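## Task

Move the box of screws, the box of paper clips and the plastic jar onto the shelf, and put no other object there. An item counts only if it stays on the shelf without the robot supporting it. Everything must settle and stop moving shortly after you finish. Release your grip and move the arms away at the end.

## Robot and tools

ROBOT. Two six-joint arms, left_arm and right_arm, each with a parallel two-finger gripper and a wrist camera (cam_left_wrist and cam_right_wrist, both 616x616). In the shared scene frame the origin sits on the table top midway between the arms, +x points out over the table, +z points up, and left_arm is on the +y side. The names left and right are just labels and do not refer to sides of any picture. The base of left_arm is at (-0.037, +0.356, 0) m with quat_wxyz (+0.995, 0, 0, +0.100); the base of right_arm is at (-0.039, -0.276, 0) m with quat_wxyz (+0.999, 0, 0, -0.046).

GRIPPER GEOMETRY. Fingers extend along the gripper's +z axis and close along its y axis. The reported hand point lies between the finger pads, roughly 1 cm short of the fingertips. The camera mounts add bulk around the wrist.

execute_actions. Argument actions is a list holding zero or one item. An empty list ({"actions": []}) only reports the current state. An action item is {"rows": [...], "steps": n}: rows is a list of 1 to 15 rows, steps is 1 to 15 (defaults to 15); each step lasts 1/30 s, one row is used per step, and the final row repeats if rows run out. A wait item is {"steps": n} with no rows, n up to 300; it returns once that many steps have passed since the previous result, and your reply time counts toward them. Optional pictures (true/false) controls whether camera images come back; by default they do. A refused call moves nothing.

ROW LAYOUT. Every row is one flat list of exactly 14 numbers covering both arms, even if one arm stays still: left_arm waist, shoulder, elbow, wrist pitch, wrist yaw, wrist roll, opening, then the same seven for right_arm. The six joint values are absolute target angles in radians in each arm's own joint space, the same quantities printed under Joint positions; they are not offsets. Stated ranges: waist -2.618 to 3.054, shoulder 0.000 to 3.142, elbow 0.000 to 3.142, wrist pitch -1.571 to 1.571, wrist yaw -1.571 to 1.571, wrist roll -2.094 to 2.094. Real ends may differ by up to 0.036 rad either way. A target more than 0.036 rad outside a range and farther out than the joint's last reported angle gets the call refused. A target beyond a real end is clipped there, and the result then notes "joint sent to its limit" (possibly about an earlier, still-running action); absence of that note does not prove more travel exists. Opening is an absolute value from -1 (closed) to +1 (fully open, pad gap 0.094 m).

MOTION RULES. Joints move at limited speed. Each step, the target actually sent stays within a fixed lead of the measured angle: 0.202 rad waist, 0.258 shoulder, 0.238 elbow, 0.573 wrist pitch, 0.522 wrist yaw and roll. If targets would move the hand more than 70 mm from where it is measured, all of that arm's targets are pulled back proportionally. Between calls, the arms keep heading to the last row sent until all have nearly stopped or a step is HELD; after that only a new action makes them continue. Fingers still in motion keep moving.

GRIPPING. grip_measured reports the finger opening on the command scale; each gripper's reading may be off by about 1 mm, consistently. Away from the extremes, fingers go where grip_measured would read your number. To keep hold, command an opening below grip_measured: roughly 0.03 below for a firm grip, less for a gentle one. Pad force tops out around 50 to 62 N (lower on some grippers), weaker on items thinner than about 2 mm, with a brief spike on first contact.

RESULTS. The state line (left_arm: ... | right_arm: ...) gives each hand's end_effector_position in metres and end_effector_quat_wxyz in the scene frame; it can be inaccurate, more so at long reach. Joint positions and Joint velocities list, per arm, the six joints (rad, rad/s) then the pad gap (m, m/s). "joint command not followed" means a clearance check altered or blocked joint targets on some steps; the rest of the row still ran. HELD marks steps where your row was partly or fully not sent. MOTOR HOT appears from 75 °C; OVER-TEMPERATURE FAULT marks a stop: at 90 °C the arm halts for 10 s (then that threshold is disabled for 5 minutes), and at 100 °C the arm goes limp and drops what it holds. Holding loads, even while you think, builds heat, and some carries into the next scene.

zoom_image. Arguments camera (cam_left_wrist or cam_right_wrist) and region [x0, y0, x1, y1] in pixels of that camera's latest image, top-left at (0, 0), at most 504 by 504. It moves nothing.

read_manual. Optional section, only "licences"; returns licence text, no motion.

finished_scene. Argument scene, the number of the scene you are ending. Answering without any tool call ends everything.

AVOID. Knocking or placing anything off the table, placing extra items on the shelf, leaving an item propped by the gripper, objects still rolling or sliding at the end, dropping or slamming items, pressing very hard, and letting the arms strike or push each other. Brief external tugs on a held item or pushes on loose objects can happen. Smooth, economical moves are preferred.

Each tool is called after "Emit:" in YAML: its name, and indented under it one key for each argument.

## Session

Emit:
execute_actions:
  actions: []

Scene clock: 0.00 s of 5100.00 s.
left_arm: end_effector_position=(+0.2705, +0.4657, +0.1049) grip_measured=+1.000 end_effector_quat_wxyz=(-0.192, +0.712, -0.608, -0.295) | right_arm: end_effector_position=(+0.3774, -0.5438, +0.1692) grip_measured=+1.000 end_effector_quat_wxyz=(+0.281, +0.295, +0.757, +0.512)
Joint positions: left_arm=[-0.212  1.93   1.454 -1.347 -0.681 -1.829  0.094] | right_arm=[-0.829  2.5    2.335 -1.55  -1.242 -0.282  0.094]
Joint velocities: left_arm=[ 0.007 -0.007 -0.012  0.007  0.037 -0.007  0.   ] | right_arm=[-0.017  0.002  0.002 -0.022 -0.007 -0.051  0.   ]
Motor temperatures (°C, as the motors report them): left_arm=[30 28 29 28 31 28] | right_arm=[27 28 29 29 29 28]

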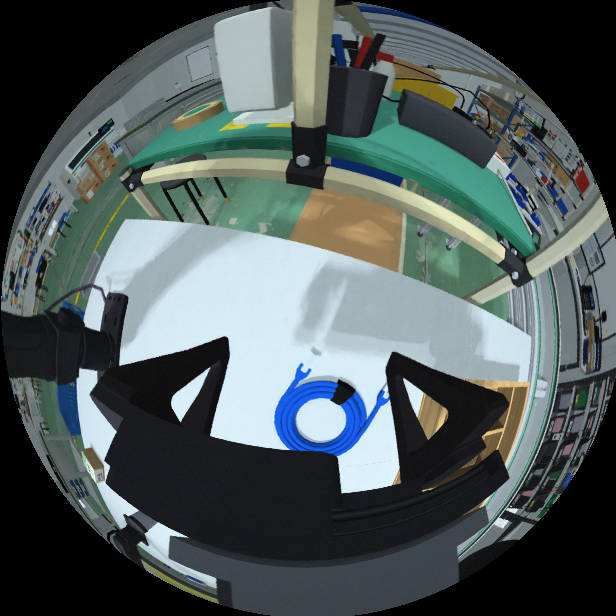

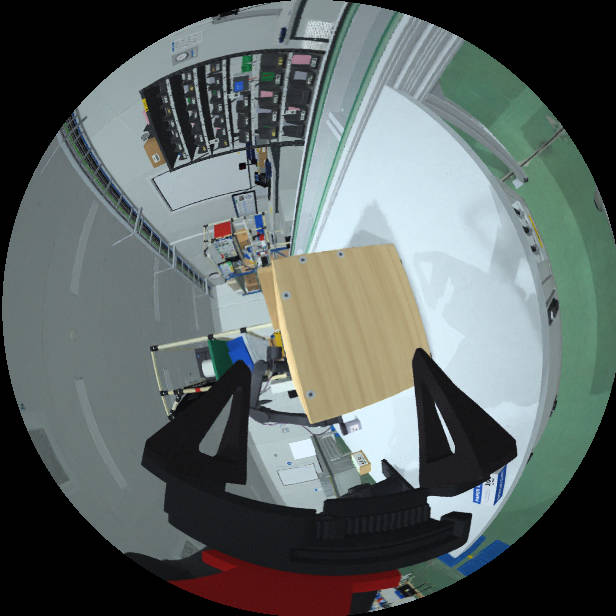

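Emit:
execute_actions:
  actions:
    - {"rows":[[-0.7,1.5,1.6,-1.4,0,0,1,-0.829,2.5,2.335,-1.55,-1.242,-0.282,1]]}

Emit:
execute_actions:
  actions:
    - {"steps":45}

Scene clock: 2.83 s of 5100.00 s.
left_arm: end_effector_position=(+0.2418, +0.2148, +0.2220) grip_measured=+1.000 end_effector_quat_wxyz=(+0.130, -0.168, +0.975, -0.062) | right_arm: end_effector_position=(+0.3771, -0.5439, +0.1683) grip_measured=+1.000 end_effector_quat_wxyz=(+0.279, +0.295, +0.758, +0.510)
Joint positions: left_arm=[-0.712  1.508  1.583 -1.364 -0.068 -0.844  0.094] | right_arm=[-0.829  2.5    2.335 -1.55  -1.237 -0.282  0.094]
Joint velocities: left_arm=[-0.227 -0.32   0.11  -0.066  0.623  2.762  0.   ] | right_arm=[ 0.022 -0.017 -0.007  0.066 -0.051  0.007  0.   ]
Motor temperatures (°C, as the motors report them): left_arm=[30 29 30 28 31 28] | right_arm=[27 30 29 29 29 28]
Steps of this call (steps 1 to 70: nothing new was sent; steps 71 to 85: all 15 steps of this action). Readings (joint positions):
71: left_arm=[-0.219 1.920 1.458 -1.347 -0.640 -1.787] | right_arm=[-0.829 2.500 2.335 -1.550 -1.242 -0.282]
72: left_arm=[-0.236 1.902 1.462 -1.348 -0.587 -1.738] | right_arm=[-0.829 2.500 2.335 -1.550 -1.241 -0.282]
74: left_arm=[-0.293 1.844 1.481 -1.348 -0.483 -1.640] | right_arm=[-0.829 2.500 2.335 -1.550 -1.239 -0.282]
78: left_arm=[-0.440 1.697 1.520 -1.348 -0.309 -1.438] | right_arm=[-0.829 2.500 2.335 -1.550 -1.238 -0.282]
85: the state above

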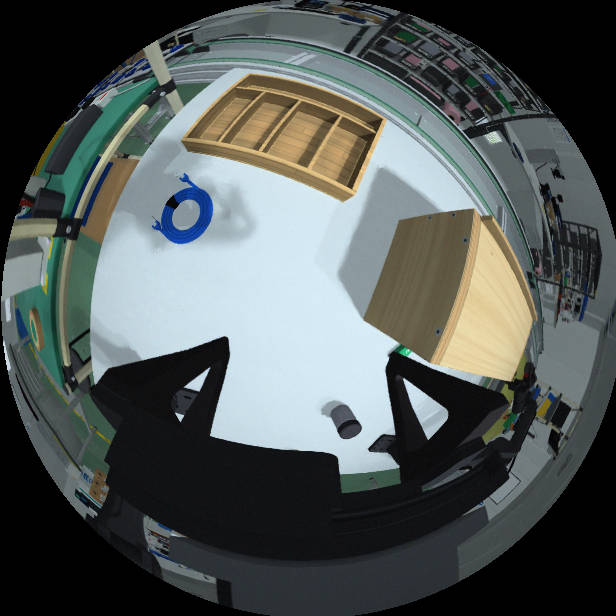

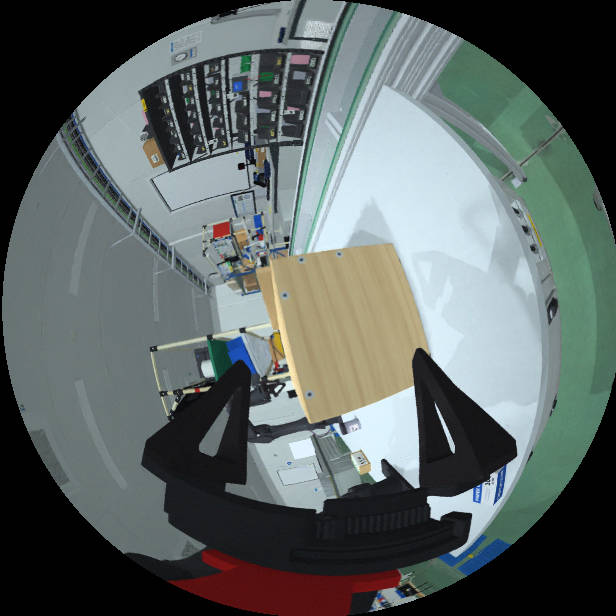

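Scene clock: 4.33 s of 5100.00 s.
left_arm: end_effector_position=(+0.2305, +0.2088, +0.2228) grip_measured=+1.000 end_effector_quat_wxyz=(+0.128, +0.245, +0.961, -0.032) | right_arm: end_effector_position=(+0.3771, -0.5439, +0.1683) grip_measured=+1.000 end_effector_quat_wxyz=(+0.279, +0.295, +0.758, +0.510)
Joint positions: left_arm=[-0.71   1.5    1.586 -1.392 -0.004 -0.01   0.094] | right_arm=[-0.829  2.5    2.335 -1.55  -1.237 -0.282  0.094]
Joint velocities: left_arm=[-0.002 -0.007 -0.012  0.007 -0.037 -0.037  0.   ] | right_arm=[-0.007 -0.007 -0.012 -0.051 -0.007  0.066  0.   ]
Motor temperatures (°C, as the motors report them): left_arm=[30 29 30 28 31 28] | right_arm=[27 31 30 29 29 28]
Steps of this call (steps 1 to 45: the robot went on to your last target). Readings (joint positions):
1: left_arm=[-0.714 1.500 1.585 -1.368 -0.050 -0.744] | right_arm=[-0.829 2.500 2.335 -1.550 -1.237 -0.282]
2: left_arm=[-0.713 1.498 1.586 -1.373 -0.040 -0.644] | right_arm=[-0.829 2.500 2.335 -1.550 -1.237 -0.282]
4: left_arm=[-0.711 1.500 1.586 -1.381 -0.026 -0.445] | right_arm=[-0.829 2.500 2.335 -1.550 -1.237 -0.282]
8: left_arm=[-0.710 1.500 1.586 -1.387 -0.012 -0.187] | right_arm=[-0.829 2.500 2.335 -1.550 -1.237 -0.282]
45: the state above
All arms were judged still, so your last target was given up. Only a new action makes them travel on or press farther. Fingers that are still opening or closing keep moving.

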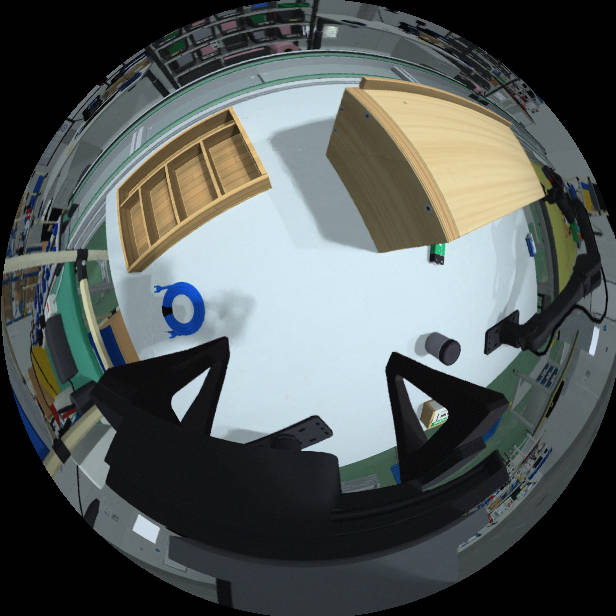

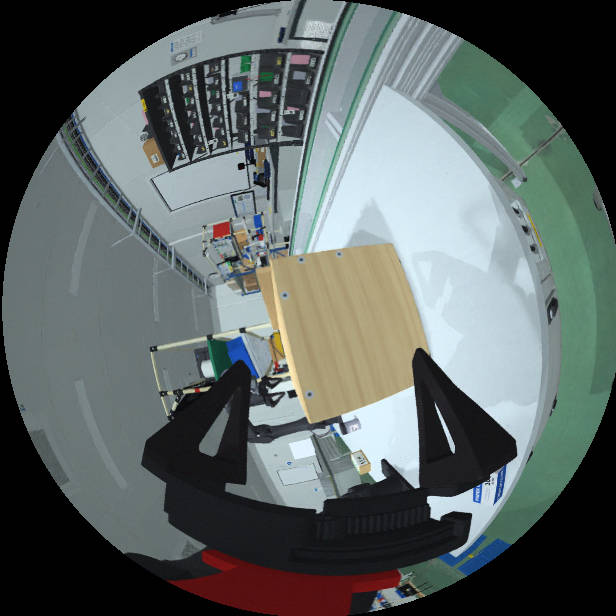

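Emit:
execute_actions:
  actions:
    - {"rows":[[0,1.0,1.2,-1.3,0,0,1,-0.9,1.4,1.8,-1.4,-1.0,0,1]]}
  pictures: false

Emit:
execute_actions:
  actions:
    - {"steps":40}
  pictures: false

Emit:
execute_actions:
  actions:
    - {"rows":[[0,1.0,1.2,-1.3,0,0,1,-0.3,1.3,1.8,-1.5,0,0,1]]}
  pictures: false

Emit:
execute_actions:
  actions:
    - {"steps":30}

Scene clock: 6.40 s of 5100.00 s.
left_arm: end_effector_position=(+0.1719, +0.3994, +0.2261) grip_measured=+1.000 end_effector_quat_wxyz=(+0.225, -0.097, +0.969, +0.025) | right_arm: end_effector_position=(+0.2450, -0.4386, +0.3733) grip_measured=+1.000 end_effector_quat_wxyz=(+0.419, +0.295, +0.804, +0.301)
Joint positions: left_arm=[-0.008  0.994  1.201 -1.321 -0.008 -0.006  0.094] | right_arm=[-0.91   1.485  1.817 -1.398 -1.007 -0.016  0.094]
Joint velocities: left_arm=[-0.002 -0.007 -0.007 -0.007  0.051 -0.066  0.   ] | right_arm=[-0.007 -1.814  0.002  0.081 -0.007  0.095  0.   ]
Motor temperatures (°C, as the motors report them): left_arm=[30 29 30 28 31 28] | right_arm=[27 32 30 29 29 28]
Steps of this call (steps 1 to 47: nothing new was sent; steps 48 to 62: all 15 steps of this action). Readings (joint positions):
48: left_arm=[-0.686 1.463 1.534 -1.344 0.010 -0.007] | right_arm=[-0.833 2.460 2.273 -1.501 -1.205 -0.236]
49: left_arm=[-0.635 1.402 1.450 -1.309 0.016 -0.006] | right_arm=[-0.841 2.396 2.172 -1.471 -1.157 -0.188]
51: left_arm=[-0.492 1.258 1.296 -1.303 0.011 -0.006] | right_arm=[-0.869 2.246 1.981 -1.444 -1.092 -0.119]
55: left_arm=[-0.170 1.020 1.201 -1.327 -0.002 -0.006] | right_arm=[-0.910 1.954 1.817 -1.442 -1.021 -0.050]
62: the state above

Scene clock: 7.73 s of 5100.00 s.
left_arm: end_effector_position=(+0.1721, +0.3986, +0.2261) grip_measured=+1.000 end_effector_quat_wxyz=(+0.226, -0.097, +0.969, +0.023) | right_arm: end_effector_position=(+0.2338, -0.4227, +0.3923) grip_measured=+1.000 end_effector_quat_wxyz=(+0.442, +0.283, +0.804, +0.280)
Joint positions: left_arm=[-0.008  0.994  1.201 -1.321 -0.004 -0.006  0.094] | right_arm=[-0.91   1.408  1.817 -1.397 -0.998 -0.002  0.094]
Joint velocities: left_arm=[-0.002 -0.007 -0.007  0.066  0.007 -0.007  0.   ] | right_arm=[-0.002 -0.002  0.007  0.007  0.007  0.022  0.   ]
Motor temperatures (°C, as the motors report them): left_arm=[30 29 30 28 31 28] | right_arm=[27 31 30 29 29 28]
Steps of this call (steps 1 to 30: the robot went on to your last target; steps 31 to 40: nothing new was sent). Readings (joint positions):
1: left_arm=[-0.008 0.994 1.201 -1.321 -0.008 -0.006] | right_arm=[-0.910 1.429 1.817 -1.396 -1.007 -0.015]
2: left_arm=[-0.008 0.994 1.201 -1.321 -0.007 -0.006] | right_arm=[-0.910 1.384 1.817 -1.396 -1.008 -0.013]
4: left_arm=[-0.008 0.994 1.201 -1.321 -0.006 -0.006] | right_arm=[-0.910 1.340 1.817 -1.396 -1.010 -0.012]
8: left_arm=[-0.008 0.994 1.201 -1.321 -0.005 -0.006] | right_arm=[-0.910 1.370 1.817 -1.397 -1.009 -0.007]
40: the state above
All arms were judged still, so your last target was given up. Only a new action makes them travel on or press farther. Fingers that are still opening or closing keep moving.

Scene clock: 8.23 s of 5100.00 s.
left_arm: end_effector_position=(+0.1721, +0.3986, +0.2261) grip_measured=+1.000 end_effector_quat_wxyz=(+0.226, -0.097, +0.969, +0.023) | right_arm: end_effector_position=(+0.2193, -0.3707, +0.3365) grip_measured=+1.000 end_effector_quat_wxyz=(+0.288, +0.181, +0.940, -0.025)
Joint positions: left_arm=[-0.008  0.994  1.201 -1.321 -0.004 -0.006  0.094] | right_arm=[-0.306  1.308  1.808 -1.487 -0.068  0.001  0.094]
Joint velocities: left_arm=[ 0.012  0.002 -0.002  0.022 -0.095  0.007  0.   ] | right_arm=[ 0.012 -0.012 -0.002 -0.022  0.359  0.007  0.   ]
Motor temperatures (°C, as the motors report them): left_arm=[30 29 30 28 31 28] | right_arm=[27 31 30 29 29 28]
Steps of this call (steps 1 to 15: all 15 steps of this action). Readings (joint positions):
1: left_arm=[-0.008 0.994 1.201 -1.321 -0.004 -0.006] | right_arm=[-0.875 1.398 1.816 -1.398 -0.906 -0.000]
2: left_arm=[-0.008 0.994 1.201 -1.321 -0.004 -0.006] | right_arm=[-0.809 1.383 1.811 -1.409 -0.794 0.001]
4: left_arm=[-0.008 0.994 1.201 -1.321 -0.004 -0.006] | right_arm=[-0.653 1.351 1.808 -1.439 -0.592 0.001]
8: left_arm=[-0.008 0.994 1.201 -1.321 -0.004 -0.006] | right_arm=[-0.360 1.310 1.808 -1.471 -0.264 0.001]
15: the state above

Scene clock: 9.23 s of 5100.00 s.
left_arm: end_effector_position=(+0.1721, +0.3986, +0.2261) grip_measured=+1.000 end_effector_quat_wxyz=(+0.226, -0.097, +0.969, +0.023) | right_arm: end_effector_position=(+0.2154, -0.3795, +0.3359) grip_measured=+1.000 end_effector_quat_wxyz=(+0.282, +0.188, +0.939, -0.050)
Joint positions: left_arm=[-0.008  0.994  1.201 -1.321 -0.004 -0.006  0.094] | right_arm=[-0.306  1.308  1.808 -1.489 -0.014  0.001  0.094]
Joint velocities: left_arm=[-0.007 -0.012  0.017 -0.051  0.081 -0.051  0.   ] | right_arm=[-0.007 -0.002 -0.007  0.007  0.022 -0.066  0.   ]
Motor temperatures (°C, as the motors report them): left_arm=[30 29 30 28 31 28] | right_arm=[27 31 30 29 29 28]
Steps of this call (steps 1 to 30: the robot went on to your last target). Readings (joint positions):
1: left_arm=[-0.008 0.994 1.201 -1.321 -0.004 -0.006] | right_arm=[-0.306 1.308 1.808 -1.488 -0.056 0.001]
2: left_arm=[-0.008 0.994 1.201 -1.321 -0.004 -0.006] | right_arm=[-0.306 1.308 1.808 -1.488 -0.047 0.001]
4: left_arm=[-0.008 0.994 1.201 -1.321 -0.004 -0.006] | right_arm=[-0.306 1.308 1.808 -1.488 -0.035 0.001]
8: left_arm=[-0.008 0.994 1.201 -1.321 -0.004 -0.006] | right_arm=[-0.306 1.308 1.808 -1.489 -0.022 0.001]
30: the state above
All arms were judged still, so your last target was given up. Only a new action makes them travel on or press farther. Fingers that are still opening or closing keep moving.

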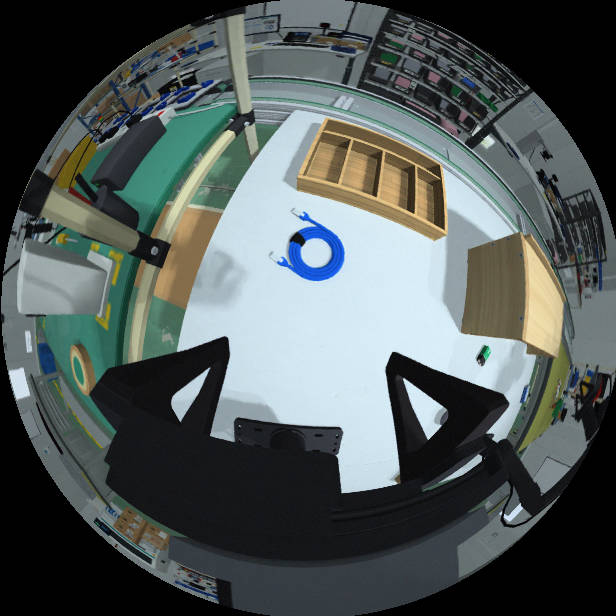

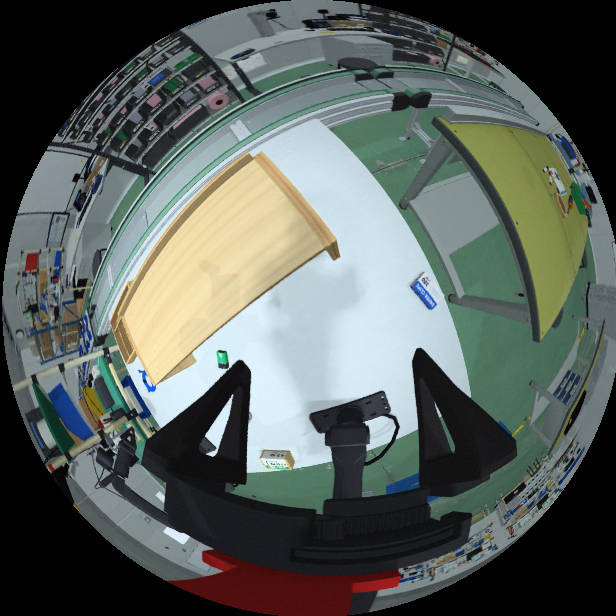

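Emit:
zoom_image:
  camera: "cam_right_wrist"
  region: [100,140,480,500]

Region (100, 140, 480, 500) of cam_right_wrist's 616x616 image, scaled by 1.326, with more detail than that image has; it fills the top 477 rows of this view, and the rest is white.

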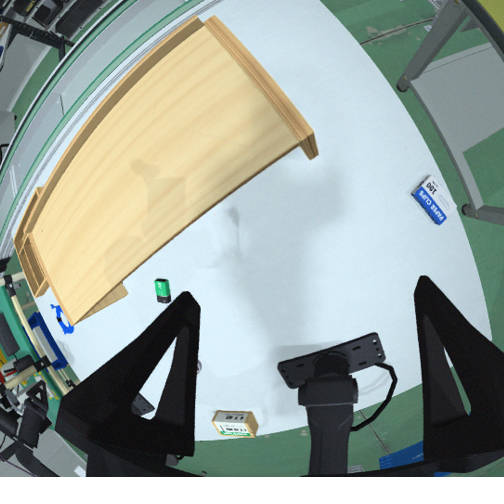

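Emit:
execute_actions:
  actions:
    - {"rows":[[0.5,1.0,1.2,-1.3,0,0,1,1.2,0.9,1.0,-1.57,0,0,1]]}
  pictures: false

Emit:
execute_actions:
  actions:
    - {"steps":45}

Scene clock: 12.60 s of 5100.00 s.
left_arm: end_effector_position=(+0.1277, +0.4949, +0.2271) grip_measured=+1.000 end_effector_quat_wxyz=(+0.217, -0.332, +0.914, +0.080) | right_arm: end_effector_position=(+0.0583, -0.2067, +0.1588) grip_measured=+1.000 end_effector_quat_wxyz=(+0.038, -0.299, +0.953, +0.013)
Joint positions: left_arm=[ 0.492  0.994  1.201 -1.311 -0.005 -0.004  0.094] | right_arm=[ 0.704  0.918  0.993 -1.565 -0.003  0.002  0.094]
Joint velocities: left_arm=[-0.002  0.017  0.007 -0.037 -0.007  0.007  0.   ] | right_arm=[ 2.181 -0.007 -0.007 -0.037 -0.125 -0.125  0.   ]
Motor temperatures (°C, as the motors report them): left_arm=[30 28 30 29 31 28] | right_arm=[27 31 30 30 29 28]
Steps of this call (steps 1 to 86: nothing new was sent; steps 87 to 101: all 15 steps of this action). Readings (joint positions):
87: left_arm=[0.028 0.994 1.201 -1.320 0.011 -0.004] | right_arm=[-0.278 1.279 1.767 -1.464 0.002 0.003]
88: left_arm=[0.100 0.994 1.201 -1.319 0.012 -0.004] | right_arm=[-0.225 1.232 1.700 -1.453 0.004 0.003]
90: left_arm=[0.253 0.994 1.201 -1.314 0.009 -0.004] | right_arm=[-0.106 1.114 1.565 -1.472 0.000 0.003]
94: left_arm=[0.478 0.994 1.201 -1.311 -0.005 -0.004] | right_arm=[0.174 0.896 1.287 -1.522 -0.005 0.003]
101: the state above

Scene clock: 14.10 s of 5100.00 s.
left_arm: end_effector_position=(+0.1278, +0.4949, +0.2271) grip_measured=+1.000 end_effector_quat_wxyz=(+0.217, -0.332, +0.914, +0.080) | right_arm: end_effector_position=(+0.0141, -0.1690, +0.1590) grip_measured=+1.000 end_effector_quat_wxyz=(+0.034, -0.520, +0.853, +0.024)
Joint positions: left_arm=[ 0.492  0.994  1.201 -1.311 -0.004 -0.004  0.094] | right_arm=[ 1.19   0.917  0.993 -1.564 -0.006  0.002  0.094]
Joint velocities: left_arm=[-0.017  0.002 -0.017 -0.022 -0.022  0.037  0.   ] | right_arm=[ 0.007 -0.002 -0.012 -0.037 -0.022 -0.037  0.   ]
Motor temperatures (°C, as the motors report them): left_arm=[30 28 30 29 31 28] | right_arm=[27 30 30 30 29 28]
Steps of this call (steps 1 to 30: the robot went on to your last target; steps 31 to 45: nothing new was sent). Readings (joint positions):
1: left_arm=[0.492 0.994 1.201 -1.311 -0.005 -0.004] | right_arm=[0.780 0.917 0.993 -1.564 -0.002 0.002]
2: left_arm=[0.492 0.994 1.201 -1.311 -0.005 -0.004] | right_arm=[0.856 0.917 0.993 -1.564 -0.002 0.002]
4: left_arm=[0.492 0.994 1.201 -1.311 -0.005 -0.004] | right_arm=[1.009 0.917 0.993 -1.564 -0.002 0.002]
8: left_arm=[0.492 0.994 1.201 -1.311 -0.004 -0.004] | right_arm=[1.183 0.917 0.993 -1.564 -0.006 0.002]
45: the state above
All arms were judged still, so your last target was given up. Only a new action makes them travel on or press farther. Fingers that are still opening or closing keep moving.

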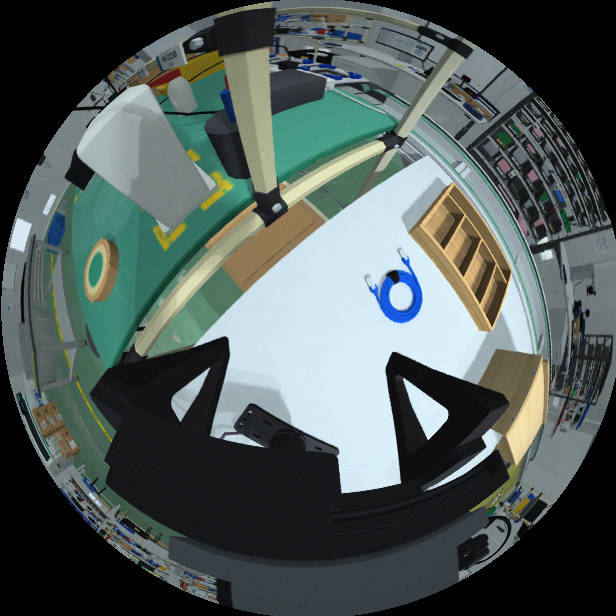

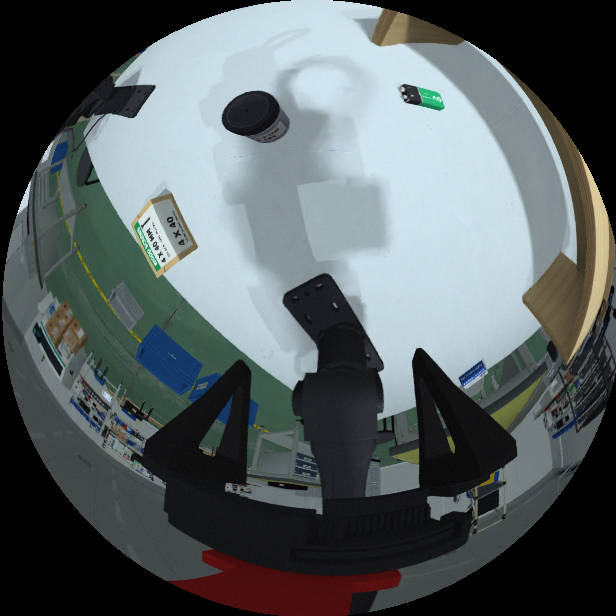

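Emit:
execute_actions:
  actions:
    - {"rows":[[0.8,1.0,1.2,-1.3,0,0,1,1.35,1.6,1.45,-1.42,0,0,1]]}
  pictures: false

Emit:
execute_actions:
  actions:
    - {"steps":25}

Scene clock: 17.67 s of 5100.00 s.
left_arm: end_effector_position=(+0.0795, +0.5376, +0.2273) grip_measured=+1.000 end_effector_quat_wxyz=(+0.203, -0.464, +0.855, +0.112) | right_arm: end_effector_position=(+0.0503, -0.0078, +0.1450) grip_measured=+1.000 end_effector_quat_wxyz=(-0.012, -0.583, +0.812, -0.009)
Joint positions: left_arm=[ 0.793  0.994  1.201 -1.31  -0.004 -0.002  0.094] | right_arm=[ 1.341  1.64   1.445 -1.405  0.001  0.003  0.094]
Joint velocities: left_arm=[ 0.017  0.007  0.002 -0.007  0.051  0.007  0.   ] | right_arm=[ 0.002 -0.217 -0.007  0.051  0.037 -0.051  0.   ]
Motor temperatures (°C, as the motors report them): left_arm=[30 28 30 29 31 28] | right_arm=[27 30 30 30 29 28]
Steps of this call (steps 1 to 90: nothing new was sent; then 0.07 s passed at rest; steps 91 to 105: all 15 steps of this action). Readings (joint positions):
91: left_arm=[0.528 0.994 1.201 -1.311 0.011 -0.002] | right_arm=[1.214 0.945 1.020 -1.576 0.001 0.003]
92: left_arm=[0.600 0.994 1.201 -1.311 0.012 -0.002] | right_arm=[1.255 1.002 1.075 -1.575 0.001 0.003]
94: left_arm=[0.737 0.994 1.201 -1.310 0.003 -0.002] | right_arm=[1.305 1.142 1.205 -1.545 0.001 0.003]
98: left_arm=[0.793 0.994 1.201 -1.310 -0.005 -0.002] | right_arm=[1.337 1.449 1.429 -1.464 0.001 0.003]
105: the state above

Scene clock: 18.50 s of 5100.00 s.
left_arm: end_effector_position=(+0.0795, +0.5376, +0.2273) grip_measured=+1.000 end_effector_quat_wxyz=(+0.203, -0.464, +0.855, +0.112) | right_arm: end_effector_position=(+0.0494, -0.0104, +0.1526) grip_measured=+1.000 end_effector_quat_wxyz=(-0.003, -0.583, +0.812, -0.003)
Joint positions: left_arm=[ 0.793  0.994  1.201 -1.31  -0.004 -0.002  0.094] | right_arm=[ 1.341  1.611  1.445 -1.413  0.001  0.003  0.094]
Joint velocities: left_arm=[ 0.002 -0.007 -0.007  0.007  0.022 -0.022  0.   ] | right_arm=[-0.007 -0.017 -0.007 -0.007 -0.022 -0.051  0.   ]
Motor temperatures (°C, as the motors report them): left_arm=[30 28 30 29 31 28] | right_arm=[27 30 30 30 29 28]
Steps of this call (steps 1 to 25: the robot went on to your last target). Readings (joint positions):
1: left_arm=[0.793 0.994 1.201 -1.310 -0.004 -0.002] | right_arm=[1.341 1.632 1.445 -1.406 0.001 0.003]
2: left_arm=[0.793 0.994 1.201 -1.310 -0.004 -0.002] | right_arm=[1.341 1.624 1.445 -1.408 0.001 0.003]
4: left_arm=[0.793 0.994 1.201 -1.310 -0.004 -0.002] | right_arm=[1.341 1.613 1.445 -1.411 0.001 0.003]
8: left_arm=[0.793 0.994 1.201 -1.310 -0.004 -0.002] | right_arm=[1.341 1.611 1.445 -1.413 0.001 0.003]
25: the state above

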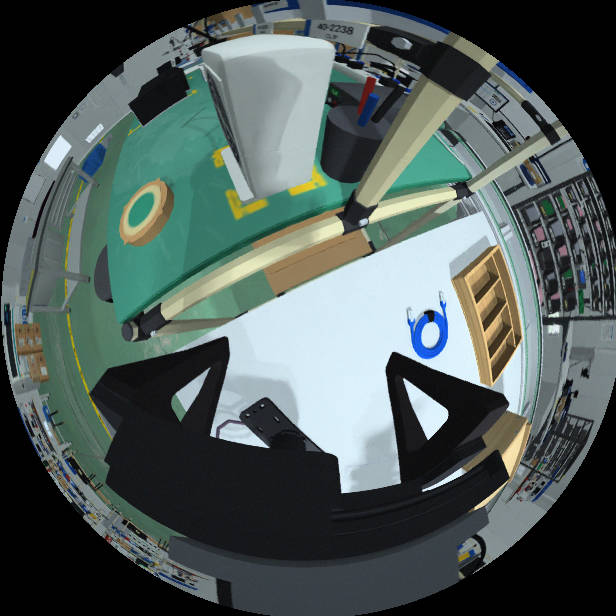

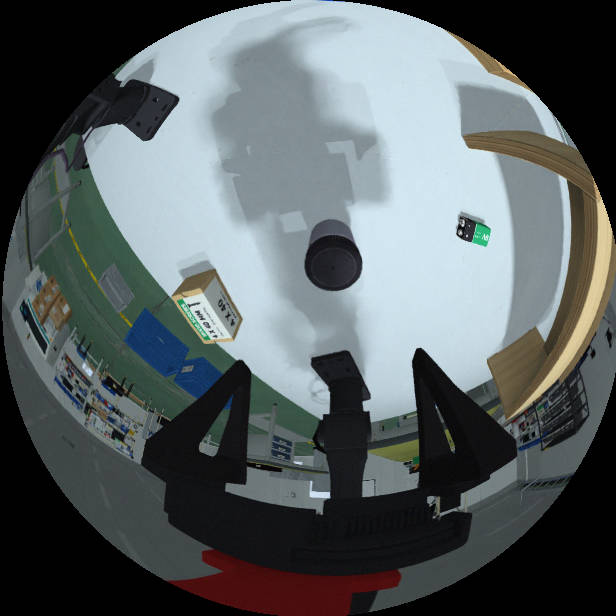

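Emit:
execute_actions:
  actions:
    - {"rows":[[0.8,1.0,1.2,-1.3,0,0,1,1.35,1.65,1.32,-1.24,0,0,1]],"steps":15}

Scene clock: 20.70 s of 5100.00 s.
left_arm: end_effector_position=(+0.0795, +0.5376, +0.2273) grip_measured=+1.000 end_effector_quat_wxyz=(+0.203, -0.464, +0.855, +0.112) | right_arm: end_effector_position=(+0.0524, -0.0015, +0.1101) grip_measured=+1.000 end_effector_quat_wxyz=(-0.008, -0.583, +0.812, -0.006)
Joint positions: left_arm=[ 0.793  0.994  1.201 -1.31  -0.004 -0.002  0.094] | right_arm=[ 1.341  1.66   1.328 -1.259  0.001  0.003  0.094]
Joint velocities: left_arm=[ 0.002 -0.007 -0.002 -0.007 -0.022 -0.022  0.   ] | right_arm=[-0.007  0.002 -0.012  0.022  0.051  0.051  0.   ]
Motor temperatures (°C, as the motors report them): left_arm=[30 28 31 29 31 28] | right_arm=[27 30 30 30 29 28]
Steps of this call (steps 1 to 15: the robot went on to your last target; steps 16 to 51: nothing new was sent; steps 52 to 66: all 15 steps of this action). Readings (joint positions):
52: left_arm=[0.793 0.994 1.201 -1.310 -0.004 -0.002] | right_arm=[1.341 1.611 1.427 -1.388 0.001 0.003]
53: left_arm=[0.793 0.994 1.201 -1.310 -0.004 -0.002] | right_arm=[1.341 1.611 1.402 -1.357 0.001 0.003]
55: left_arm=[0.793 0.994 1.201 -1.310 -0.004 -0.002] | right_arm=[1.341 1.630 1.358 -1.318 0.001 0.003]
59: left_arm=[0.793 0.994 1.201 -1.310 -0.004 -0.002] | right_arm=[1.341 1.660 1.328 -1.284 0.001 0.003]
66: the state above

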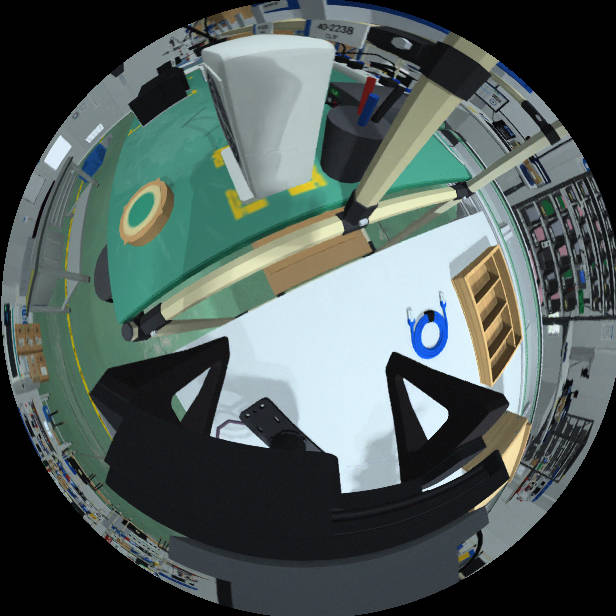

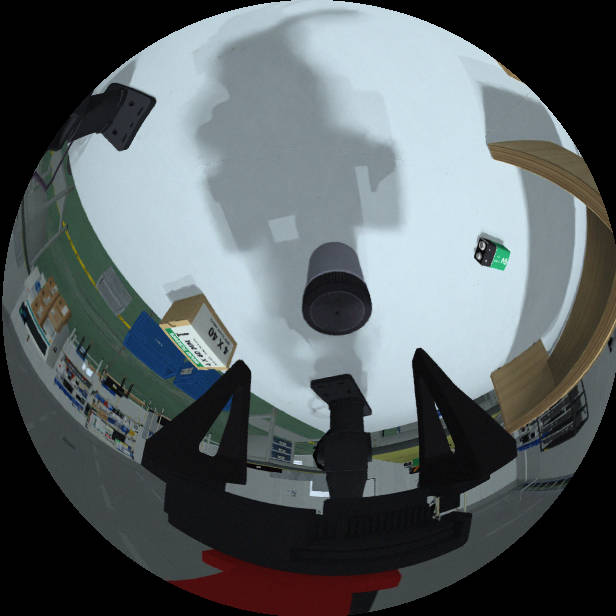

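Emit:
execute_actions:
  actions:
    - {"rows":[[0.8,1.0,1.2,-1.3,0,0,1,1.36,1.69,1.2,-1.08,0,0,1]],"steps":15}

Scene clock: 21.57 s of 5100.00 s.
left_arm: end_effector_position=(+0.0795, +0.5376, +0.2273) grip_measured=+1.000 end_effector_quat_wxyz=(+0.203, -0.464, +0.855, +0.112) | right_arm: end_effector_position=(+0.0508, +0.0029, +0.0700) grip_measured=+1.000 end_effector_quat_wxyz=(-0.007, -0.587, +0.809, -0.006)
Joint positions: left_arm=[ 0.793  0.994  1.201 -1.31  -0.004 -0.002  0.094] | right_arm=[ 1.351  1.697  1.208 -1.099  0.001  0.003  0.094]
Joint velocities: left_arm=[ 0.012  0.022  0.002 -0.022  0.081  0.007  0.   ] | right_arm=[ 0.027 -0.012 -0.012  0.095 -0.037 -0.007  0.   ]
Motor temperatures (°C, as the motors report them): left_arm=[30 28 31 29 31 28] | right_arm=[27 30 30 30 29 28]
Steps of this call (steps 1 to 11: the robot went on to your last target; steps 12 to 26: all 15 steps of this action). Readings (joint positions):
12: left_arm=[0.793 0.994 1.201 -1.310 -0.004 -0.002] | right_arm=[1.342 1.658 1.309 -1.227 0.001 0.003]
13: left_arm=[0.793 0.994 1.201 -1.310 -0.004 -0.002] | right_arm=[1.344 1.658 1.284 -1.193 0.001 0.003]
15: left_arm=[0.793 0.994 1.201 -1.310 -0.004 -0.002] | right_arm=[1.349 1.673 1.238 -1.155 0.001 0.003]
19: left_arm=[0.793 0.994 1.201 -1.310 -0.004 -0.002] | right_arm=[1.351 1.697 1.208 -1.128 0.001 0.003]
26: the state above

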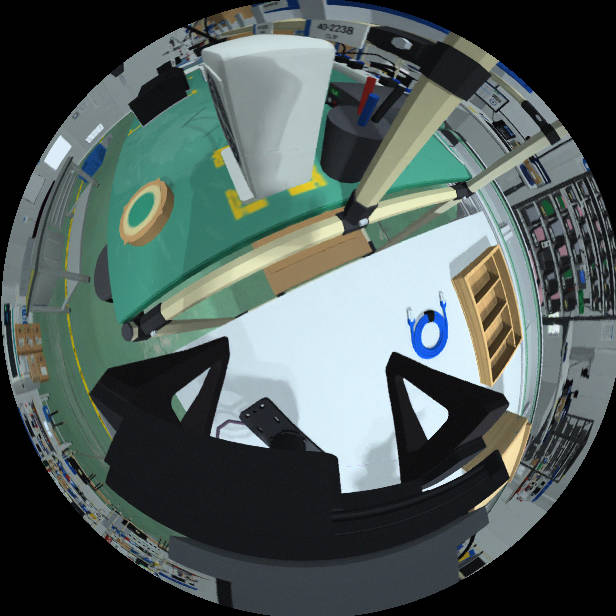

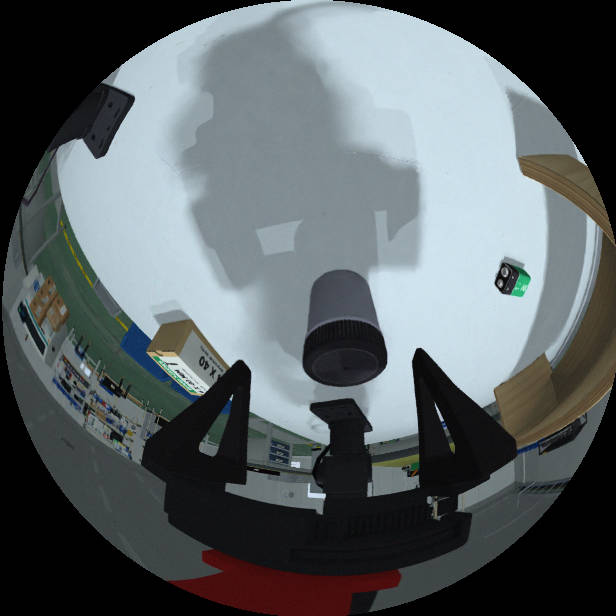

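Emit:
execute_actions:
  actions:
    - {"rows":[[0.8,1.0,1.2,-1.3,0,0,1,1.33,1.74,1.08,-0.91,0,0,1]],"steps":15}

Scene clock: 23.27 s of 5100.00 s.
left_arm: end_effector_position=(+0.0795, +0.5376, +0.2273) grip_measured=+1.000 end_effector_quat_wxyz=(+0.203, -0.464, +0.855, +0.112) | right_arm: end_effector_position=(+0.0536, +0.0001, +0.0271) grip_measured=+1.000 end_effector_quat_wxyz=(-0.008, -0.582, +0.813, -0.006)
Joint positions: left_arm=[ 0.793  0.994  1.201 -1.31  -0.004 -0.002  0.094] | right_arm=[ 1.339  1.747  1.087 -0.931  0.001  0.003  0.094]
Joint velocities: left_arm=[-0.002 -0.002  0.012  0.022 -0.022 -0.037  0.   ] | right_arm=[ 0.002 -0.012  0.002  0.066 -0.022 -0.007  0.   ]
Motor temperatures (°C, as the motors report them): left_arm=[30 28 31 30 31 28] | right_arm=[27 30 30 29 29 28]
Steps of this call (steps 1 to 15: the robot went on to your last target; steps 16 to 36: nothing new was sent; steps 37 to 51: all 15 steps of this action). Readings (joint positions):
37: left_arm=[0.793 0.994 1.201 -1.310 -0.004 -0.002] | right_arm=[1.350 1.697 1.190 -1.065 0.001 0.003]
38: left_arm=[0.793 0.994 1.201 -1.310 -0.004 -0.002] | right_arm=[1.347 1.699 1.165 -1.027 0.001 0.003]
40: left_arm=[0.793 0.994 1.201 -1.310 -0.004 -0.002] | right_arm=[1.342 1.720 1.120 -0.986 0.001 0.003]
44: left_arm=[0.793 0.994 1.201 -1.310 -0.004 -0.002] | right_arm=[1.339 1.747 1.087 -0.961 0.001 0.003]
51: the state above

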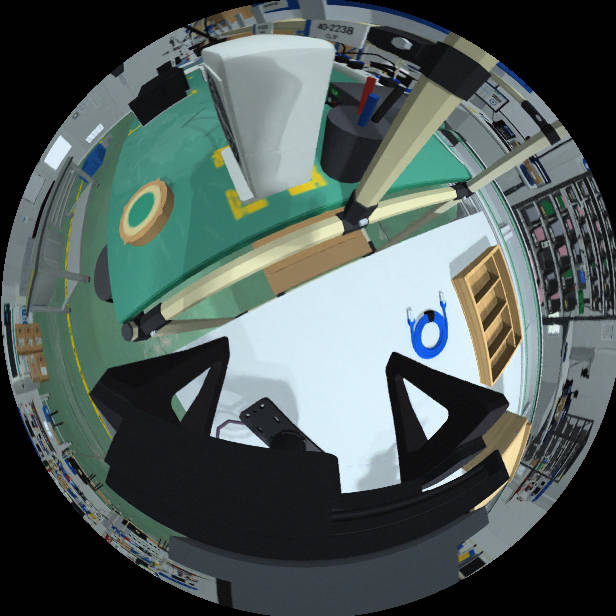

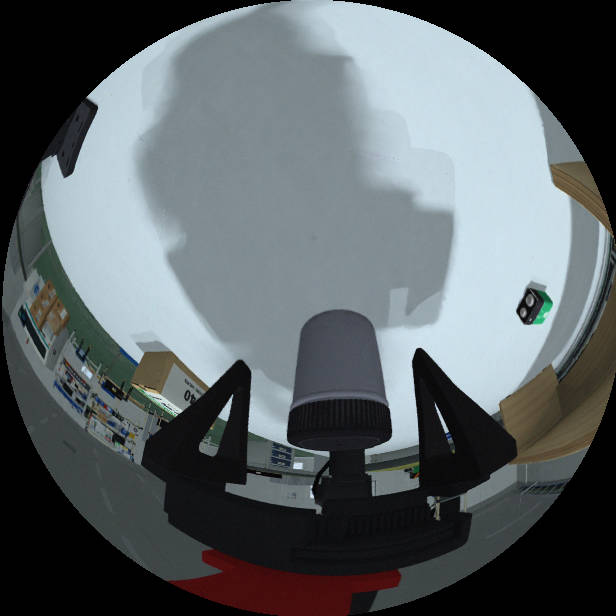

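Emit:
execute_actions:
  actions:
    - {"rows":[[0.8,1.0,1.2,-1.3,0,0,1,1.33,1.74,1.08,-0.91,0,0,-0.12]],"steps":15}
  pictures: false

Scene clock: 24.17 s of 5100.00 s.
left_arm: end_effector_position=(+0.0795, +0.5376, +0.2273) grip_measured=+1.000 end_effector_quat_wxyz=(+0.203, -0.464, +0.855, +0.112) | right_arm: end_effector_position=(+0.0544, +0.0016, +0.0271) grip_measured=-0.082 end_effector_quat_wxyz=(-0.005, -0.582, +0.813, -0.005)
Joint positions: left_arm=[ 0.793  0.994  1.201 -1.31  -0.004 -0.002  0.094] | right_arm=[ 1.338  1.747  1.087 -0.924  0.001  0.003  0.043]
Joint velocities: left_arm=[-0.002 -0.017  0.002 -0.022 -0.051 -0.051  0.   ] | right_arm=[-0.002 -0.012  0.002  0.022 -0.051  0.007 -0.001]
Motor temperatures (°C, as the motors report them): left_arm=[30 28 31 30 31 28] | right_arm=[27 30 30 29 29 28]
Steps of this call (steps 1 to 12: the robot went on to your last target; steps 13 to 27: all 15 steps of this action). Readings (joint positions):
13: left_arm=[0.793 0.994 1.201 -1.310 -0.004 -0.002] | right_arm=[1.339 1.747 1.087 -0.924 0.001 0.003]
14: left_arm=[0.793 0.994 1.201 -1.310 -0.004 -0.002] | right_arm=[1.339 1.747 1.087 -0.924 0.001 0.003]
16: left_arm=[0.793 0.994 1.201 -1.310 -0.004 -0.002] | right_arm=[1.338 1.747 1.087 -0.924 0.003 0.003]
20: left_arm=[0.793 0.994 1.201 -1.310 -0.004 -0.002] | right_arm=[1.338 1.747 1.087 -0.924 0.001 0.003]
27: the state above

Emit:
execute_actions:
  actions:
    - {"rows":[[-0.85,0.8,0.8,-0.3,0,0,1,0.9,1.5,1.3,-1.34,0,0,-0.12]],"steps":15}
  pictures: false

Emit:
execute_actions:
  actions:
    - {"steps":30}

Scene clock: 26.00 s of 5100.00 s.
left_arm: end_effector_position=(+0.2777, +0.3388, +0.2691) grip_measured=+1.000 end_effector_quat_wxyz=(+0.555, +0.023, +0.831, -0.016) | right_arm: end_effector_position=(+0.1499, -0.0849, +0.1428) grip_measured=-0.082 end_effector_quat_wxyz=(+0.032, -0.386, +0.922, +0.007)
Joint positions: left_arm=[-0.261  0.815  0.789 -0.368 -0.005 -0.003  0.094] | right_arm=[ 0.89   1.497  1.291 -1.3    0.011  0.002  0.043]
Joint velocities: left_arm=[-2.137 -0.007  0.007  0.447  0.066  0.022  0.   ] | right_arm=[ 0.037 -0.002 -0.007 -0.3    0.037 -0.022  0.001]
Motor temperatures (°C, as the motors report them): left_arm=[30 28 31 30 31 28] | right_arm=[27 31 30 29 29 28]
Steps of this call (steps 1 to 15: the robot went on to your last target; steps 16 to 40: nothing new was sent; steps 41 to 55: all 15 steps of this action). Readings (joint positions):
41: left_arm=[0.757 0.959 1.149 -1.216 -0.018 -0.003] | right_arm=[1.327 1.739 1.098 -0.949 -0.006 0.002]
42: left_arm=[0.687 0.904 1.063 -1.086 -0.019 -0.003] | right_arm=[1.304 1.721 1.114 -0.994 -0.011 0.002]
44: left_arm=[0.535 0.822 0.904 -0.874 -0.013 -0.003] | right_arm=[1.230 1.661 1.157 -1.072 -0.013 0.002]
48: left_arm=[0.262 0.815 0.791 -0.600 -0.008 -0.003] | right_arm=[1.005 1.539 1.260 -1.186 -0.016 0.002]
55: the state above

Scene clock: 27.00 s of 5100.00 s.
left_arm: end_effector_position=(+0.2177, +0.1639, +0.2793) grip_measured=+1.000 end_effector_quat_wxyz=(+0.543, +0.261, +0.777, -0.185) | right_arm: end_effector_position=(+0.1439, -0.0903, +0.1423) grip_measured=-0.082 end_effector_quat_wxyz=(+0.017, -0.387, +0.922, +0.002)
Joint positions: left_arm=[-0.848  0.815  0.789 -0.323  0.006 -0.003  0.094] | right_arm=[ 0.891  1.497  1.291 -1.333  0.01   0.002  0.043]
Joint velocities: left_arm=[0.012 0.007 0.012 0.022 0.051 0.037 0.   ] | right_arm=[-0.002 -0.007 -0.002 -0.022 -0.007  0.022 -0.001]
Motor temperatures (°C, as the motors report them): left_arm=[30 28 31 30 31 28] | right_arm=[27 30 31 29 29 28]
Steps of this call (steps 1 to 30: the robot went on to your last target). Readings (joint positions):
1: left_arm=[-0.338 0.815 0.789 -0.357 -0.004 -0.003] | right_arm=[0.890 1.497 1.291 -1.308 0.011 0.002]
2: left_arm=[-0.413 0.815 0.789 -0.348 -0.004 -0.003] | right_arm=[0.891 1.497 1.291 -1.315 0.010 0.002]
4: left_arm=[-0.566 0.815 0.789 -0.336 -0.002 -0.003] | right_arm=[0.891 1.497 1.291 -1.323 0.010 0.002]
8: left_arm=[-0.823 0.815 0.789 -0.326 0.010 -0.003] | right_arm=[0.891 1.497 1.291 -1.330 0.010 0.002]
30: the state above
All arms were judged still, so your last target was given up. Only a new action makes them travel on or press farther. Fingers that are still opening or closing keep moving.

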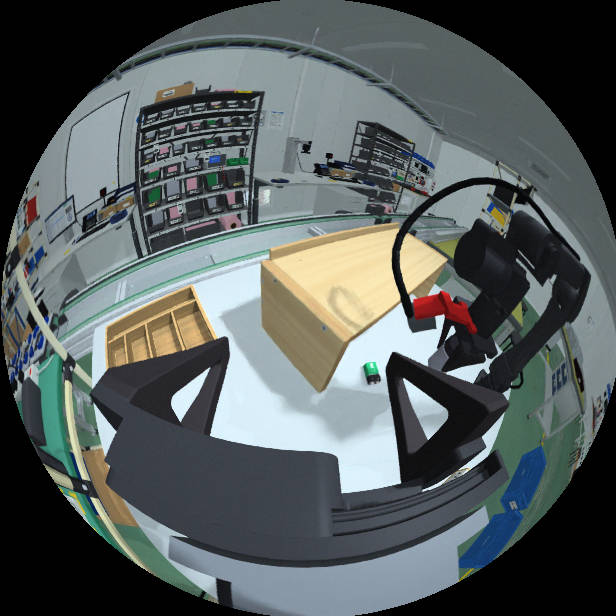

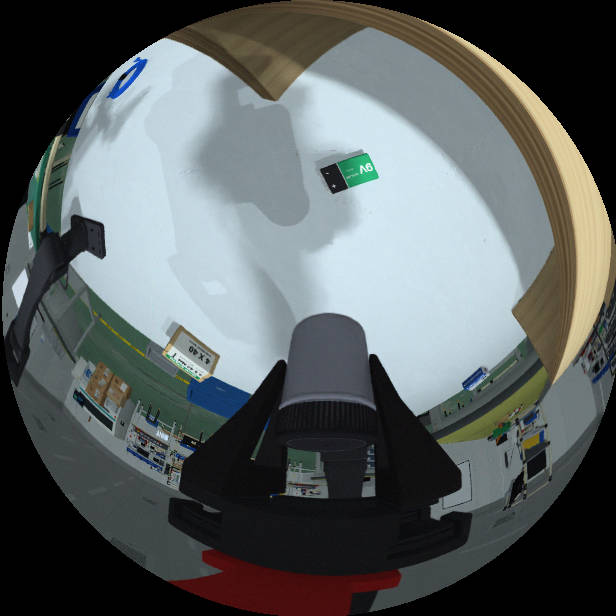

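Emit:
execute_actions:
  actions:
    - {"rows":[[0.3,0.8,0.8,-0.3,0,0,1,0.9,1.4,1.95,-1.57,0,0,-0.12]],"steps":15}
  pictures: false

Emit:
execute_actions:
  actions:
    - {"rows":[[0.3,0.8,0.8,-0.3,0,0,1,0.0,1.4,1.95,-1.57,0,0,-0.12]],"steps":15}
  pictures: false

Emit:
execute_actions:
  actions:
    - {"steps":20}

Scene clock: 29.13 s of 5100.00 s.
left_arm: end_effector_position=(+0.2528, +0.4906, +0.2802) grip_measured=+1.000 end_effector_quat_wxyz=(+0.562, -0.176, +0.799, +0.123) | right_arm: end_effector_position=(+0.1603, -0.0735, +0.3553) grip_measured=-0.082 end_effector_quat_wxyz=(+0.275, -0.369, +0.881, +0.111)
Joint positions: left_arm=[ 0.23   0.815  0.789 -0.32  -0.002 -0.002  0.094] | right_arm=[ 0.891  1.376  1.944 -1.536  0.01   0.002  0.043]
Joint velocities: left_arm=[ 1.614 -0.017  0.007  0.007 -0.168 -0.007  0.   ] | right_arm=[ 0.002  0.012 -0.007 -0.3   -0.022  0.007 -0.   ]
Motor temperatures (°C, as the motors report them): left_arm=[30 28 31 31 31 28] | right_arm=[27 30 31 29 29 28]
Steps of this call (steps 1 to 49: nothing new was sent; steps 50 to 64: all 15 steps of this action). Readings (joint positions):
50: left_arm=[-0.815 0.815 0.789 -0.323 0.022 -0.002] | right_arm=[0.891 1.497 1.316 -1.364 0.010 0.002]
51: left_arm=[-0.748 0.815 0.789 -0.323 0.024 -0.002] | right_arm=[0.891 1.496 1.359 -1.408 0.010 0.002]
53: left_arm=[-0.597 0.815 0.789 -0.322 0.017 -0.002] | right_arm=[0.891 1.475 1.472 -1.464 0.010 0.002]
57: left_arm=[-0.292 0.815 0.789 -0.320 0.008 -0.002] | right_arm=[0.891 1.438 1.756 -1.516 0.010 0.002]
64: the state above

Scene clock: 29.63 s of 5100.00 s.
left_arm: end_effector_position=(+0.2428, +0.5104, +0.2802) grip_measured=+1.000 end_effector_quat_wxyz=(+0.557, -0.204, +0.792, +0.144) | right_arm: end_effector_position=(+0.2468, -0.3049, +0.3411) grip_measured=-0.081 end_effector_quat_wxyz=(+0.264, +0.047, +0.963, -0.020)
Joint positions: left_arm=[ 0.298  0.815  0.789 -0.32  -0.006 -0.002  0.094] | right_arm=[-0.001  1.415  1.944 -1.565  0.016 -0.     0.043]
Joint velocities: left_arm=[-0.007  0.002  0.002 -0.007  0.095 -0.007  0.   ] | right_arm=[-0.012  0.007 -0.007 -0.344 -0.007 -0.022 -0.   ]
Motor temperatures (°C, as the motors report them): left_arm=[30 28 31 31 31 28] | right_arm=[27 30 31 30 29 28]
Steps of this call (steps 1 to 15: all 15 steps of this action). Readings (joint positions):
1: left_arm=[0.272 0.815 0.789 -0.320 -0.009 -0.002] | right_arm=[0.857 1.380 1.944 -1.546 -0.013 -0.000]
2: left_arm=[0.292 0.815 0.789 -0.320 -0.012 -0.002] | right_arm=[0.791 1.385 1.944 -1.552 -0.021 -0.000]
4: left_arm=[0.298 0.815 0.789 -0.320 -0.012 -0.002] | right_arm=[0.641 1.399 1.944 -1.554 -0.017 -0.000]
8: left_arm=[0.298 0.815 0.789 -0.320 -0.008 -0.002] | right_arm=[0.338 1.415 1.944 -1.554 -0.011 -0.000]
15: the state above

Scene clock: 30.30 s of 5100.00 s.
left_arm: end_effector_position=(+0.2429, +0.5103, +0.2802) grip_measured=+1.000 end_effector_quat_wxyz=(+0.557, -0.204, +0.792, +0.143) | right_arm: end_effector_position=(+0.2436, -0.3038, +0.3320) grip_measured=-0.081 end_effector_quat_wxyz=(+0.246, +0.047, +0.968, -0.017)
Joint positions: left_arm=[ 0.298  0.815  0.789 -0.32  -0.005 -0.002  0.094] | right_arm=[-0.001  1.415  1.919 -1.575  0.011 -0.     0.043]
Joint velocities: left_arm=[ 0.007  0.007  0.002 -0.022  0.007  0.037  0.   ] | right_arm=[ 0.002 -0.007  0.007  0.066 -0.066 -0.037 -0.   ]
Motor temperatures (°C, as the motors report them): left_arm=[30 28 31 31 31 28] | right_arm=[27 30 31 30 29 28]
Steps of this call (steps 1 to 20: the robot went on to your last target). Readings (joint positions):
1: left_arm=[0.298 0.815 0.789 -0.320 -0.005 -0.002] | right_arm=[-0.001 1.415 1.942 -1.577 0.014 -0.000]
2: left_arm=[0.298 0.815 0.789 -0.320 -0.005 -0.002] | right_arm=[-0.001 1.415 1.935 -1.578 0.013 -0.000]
4: left_arm=[0.298 0.815 0.789 -0.320 -0.005 -0.002] | right_arm=[-0.001 1.420 1.919 -1.578 0.013 -0.000]
8: left_arm=[0.298 0.815 0.789 -0.320 -0.005 -0.002] | right_arm=[-0.001 1.435 1.907 -1.578 0.011 -0.000]
20: the state above

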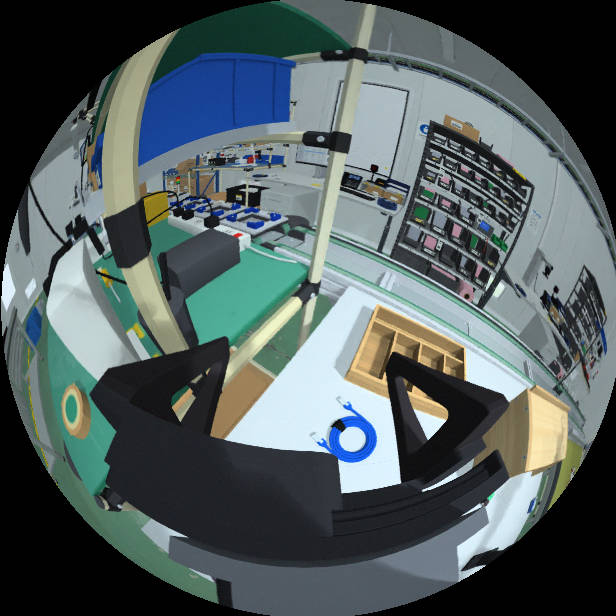

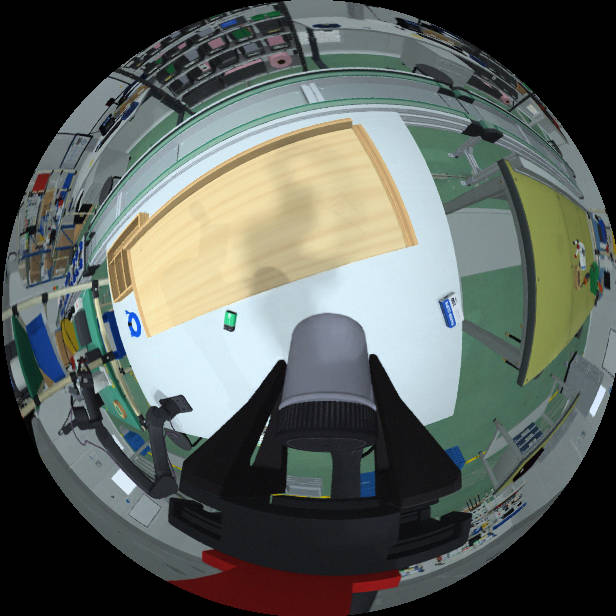

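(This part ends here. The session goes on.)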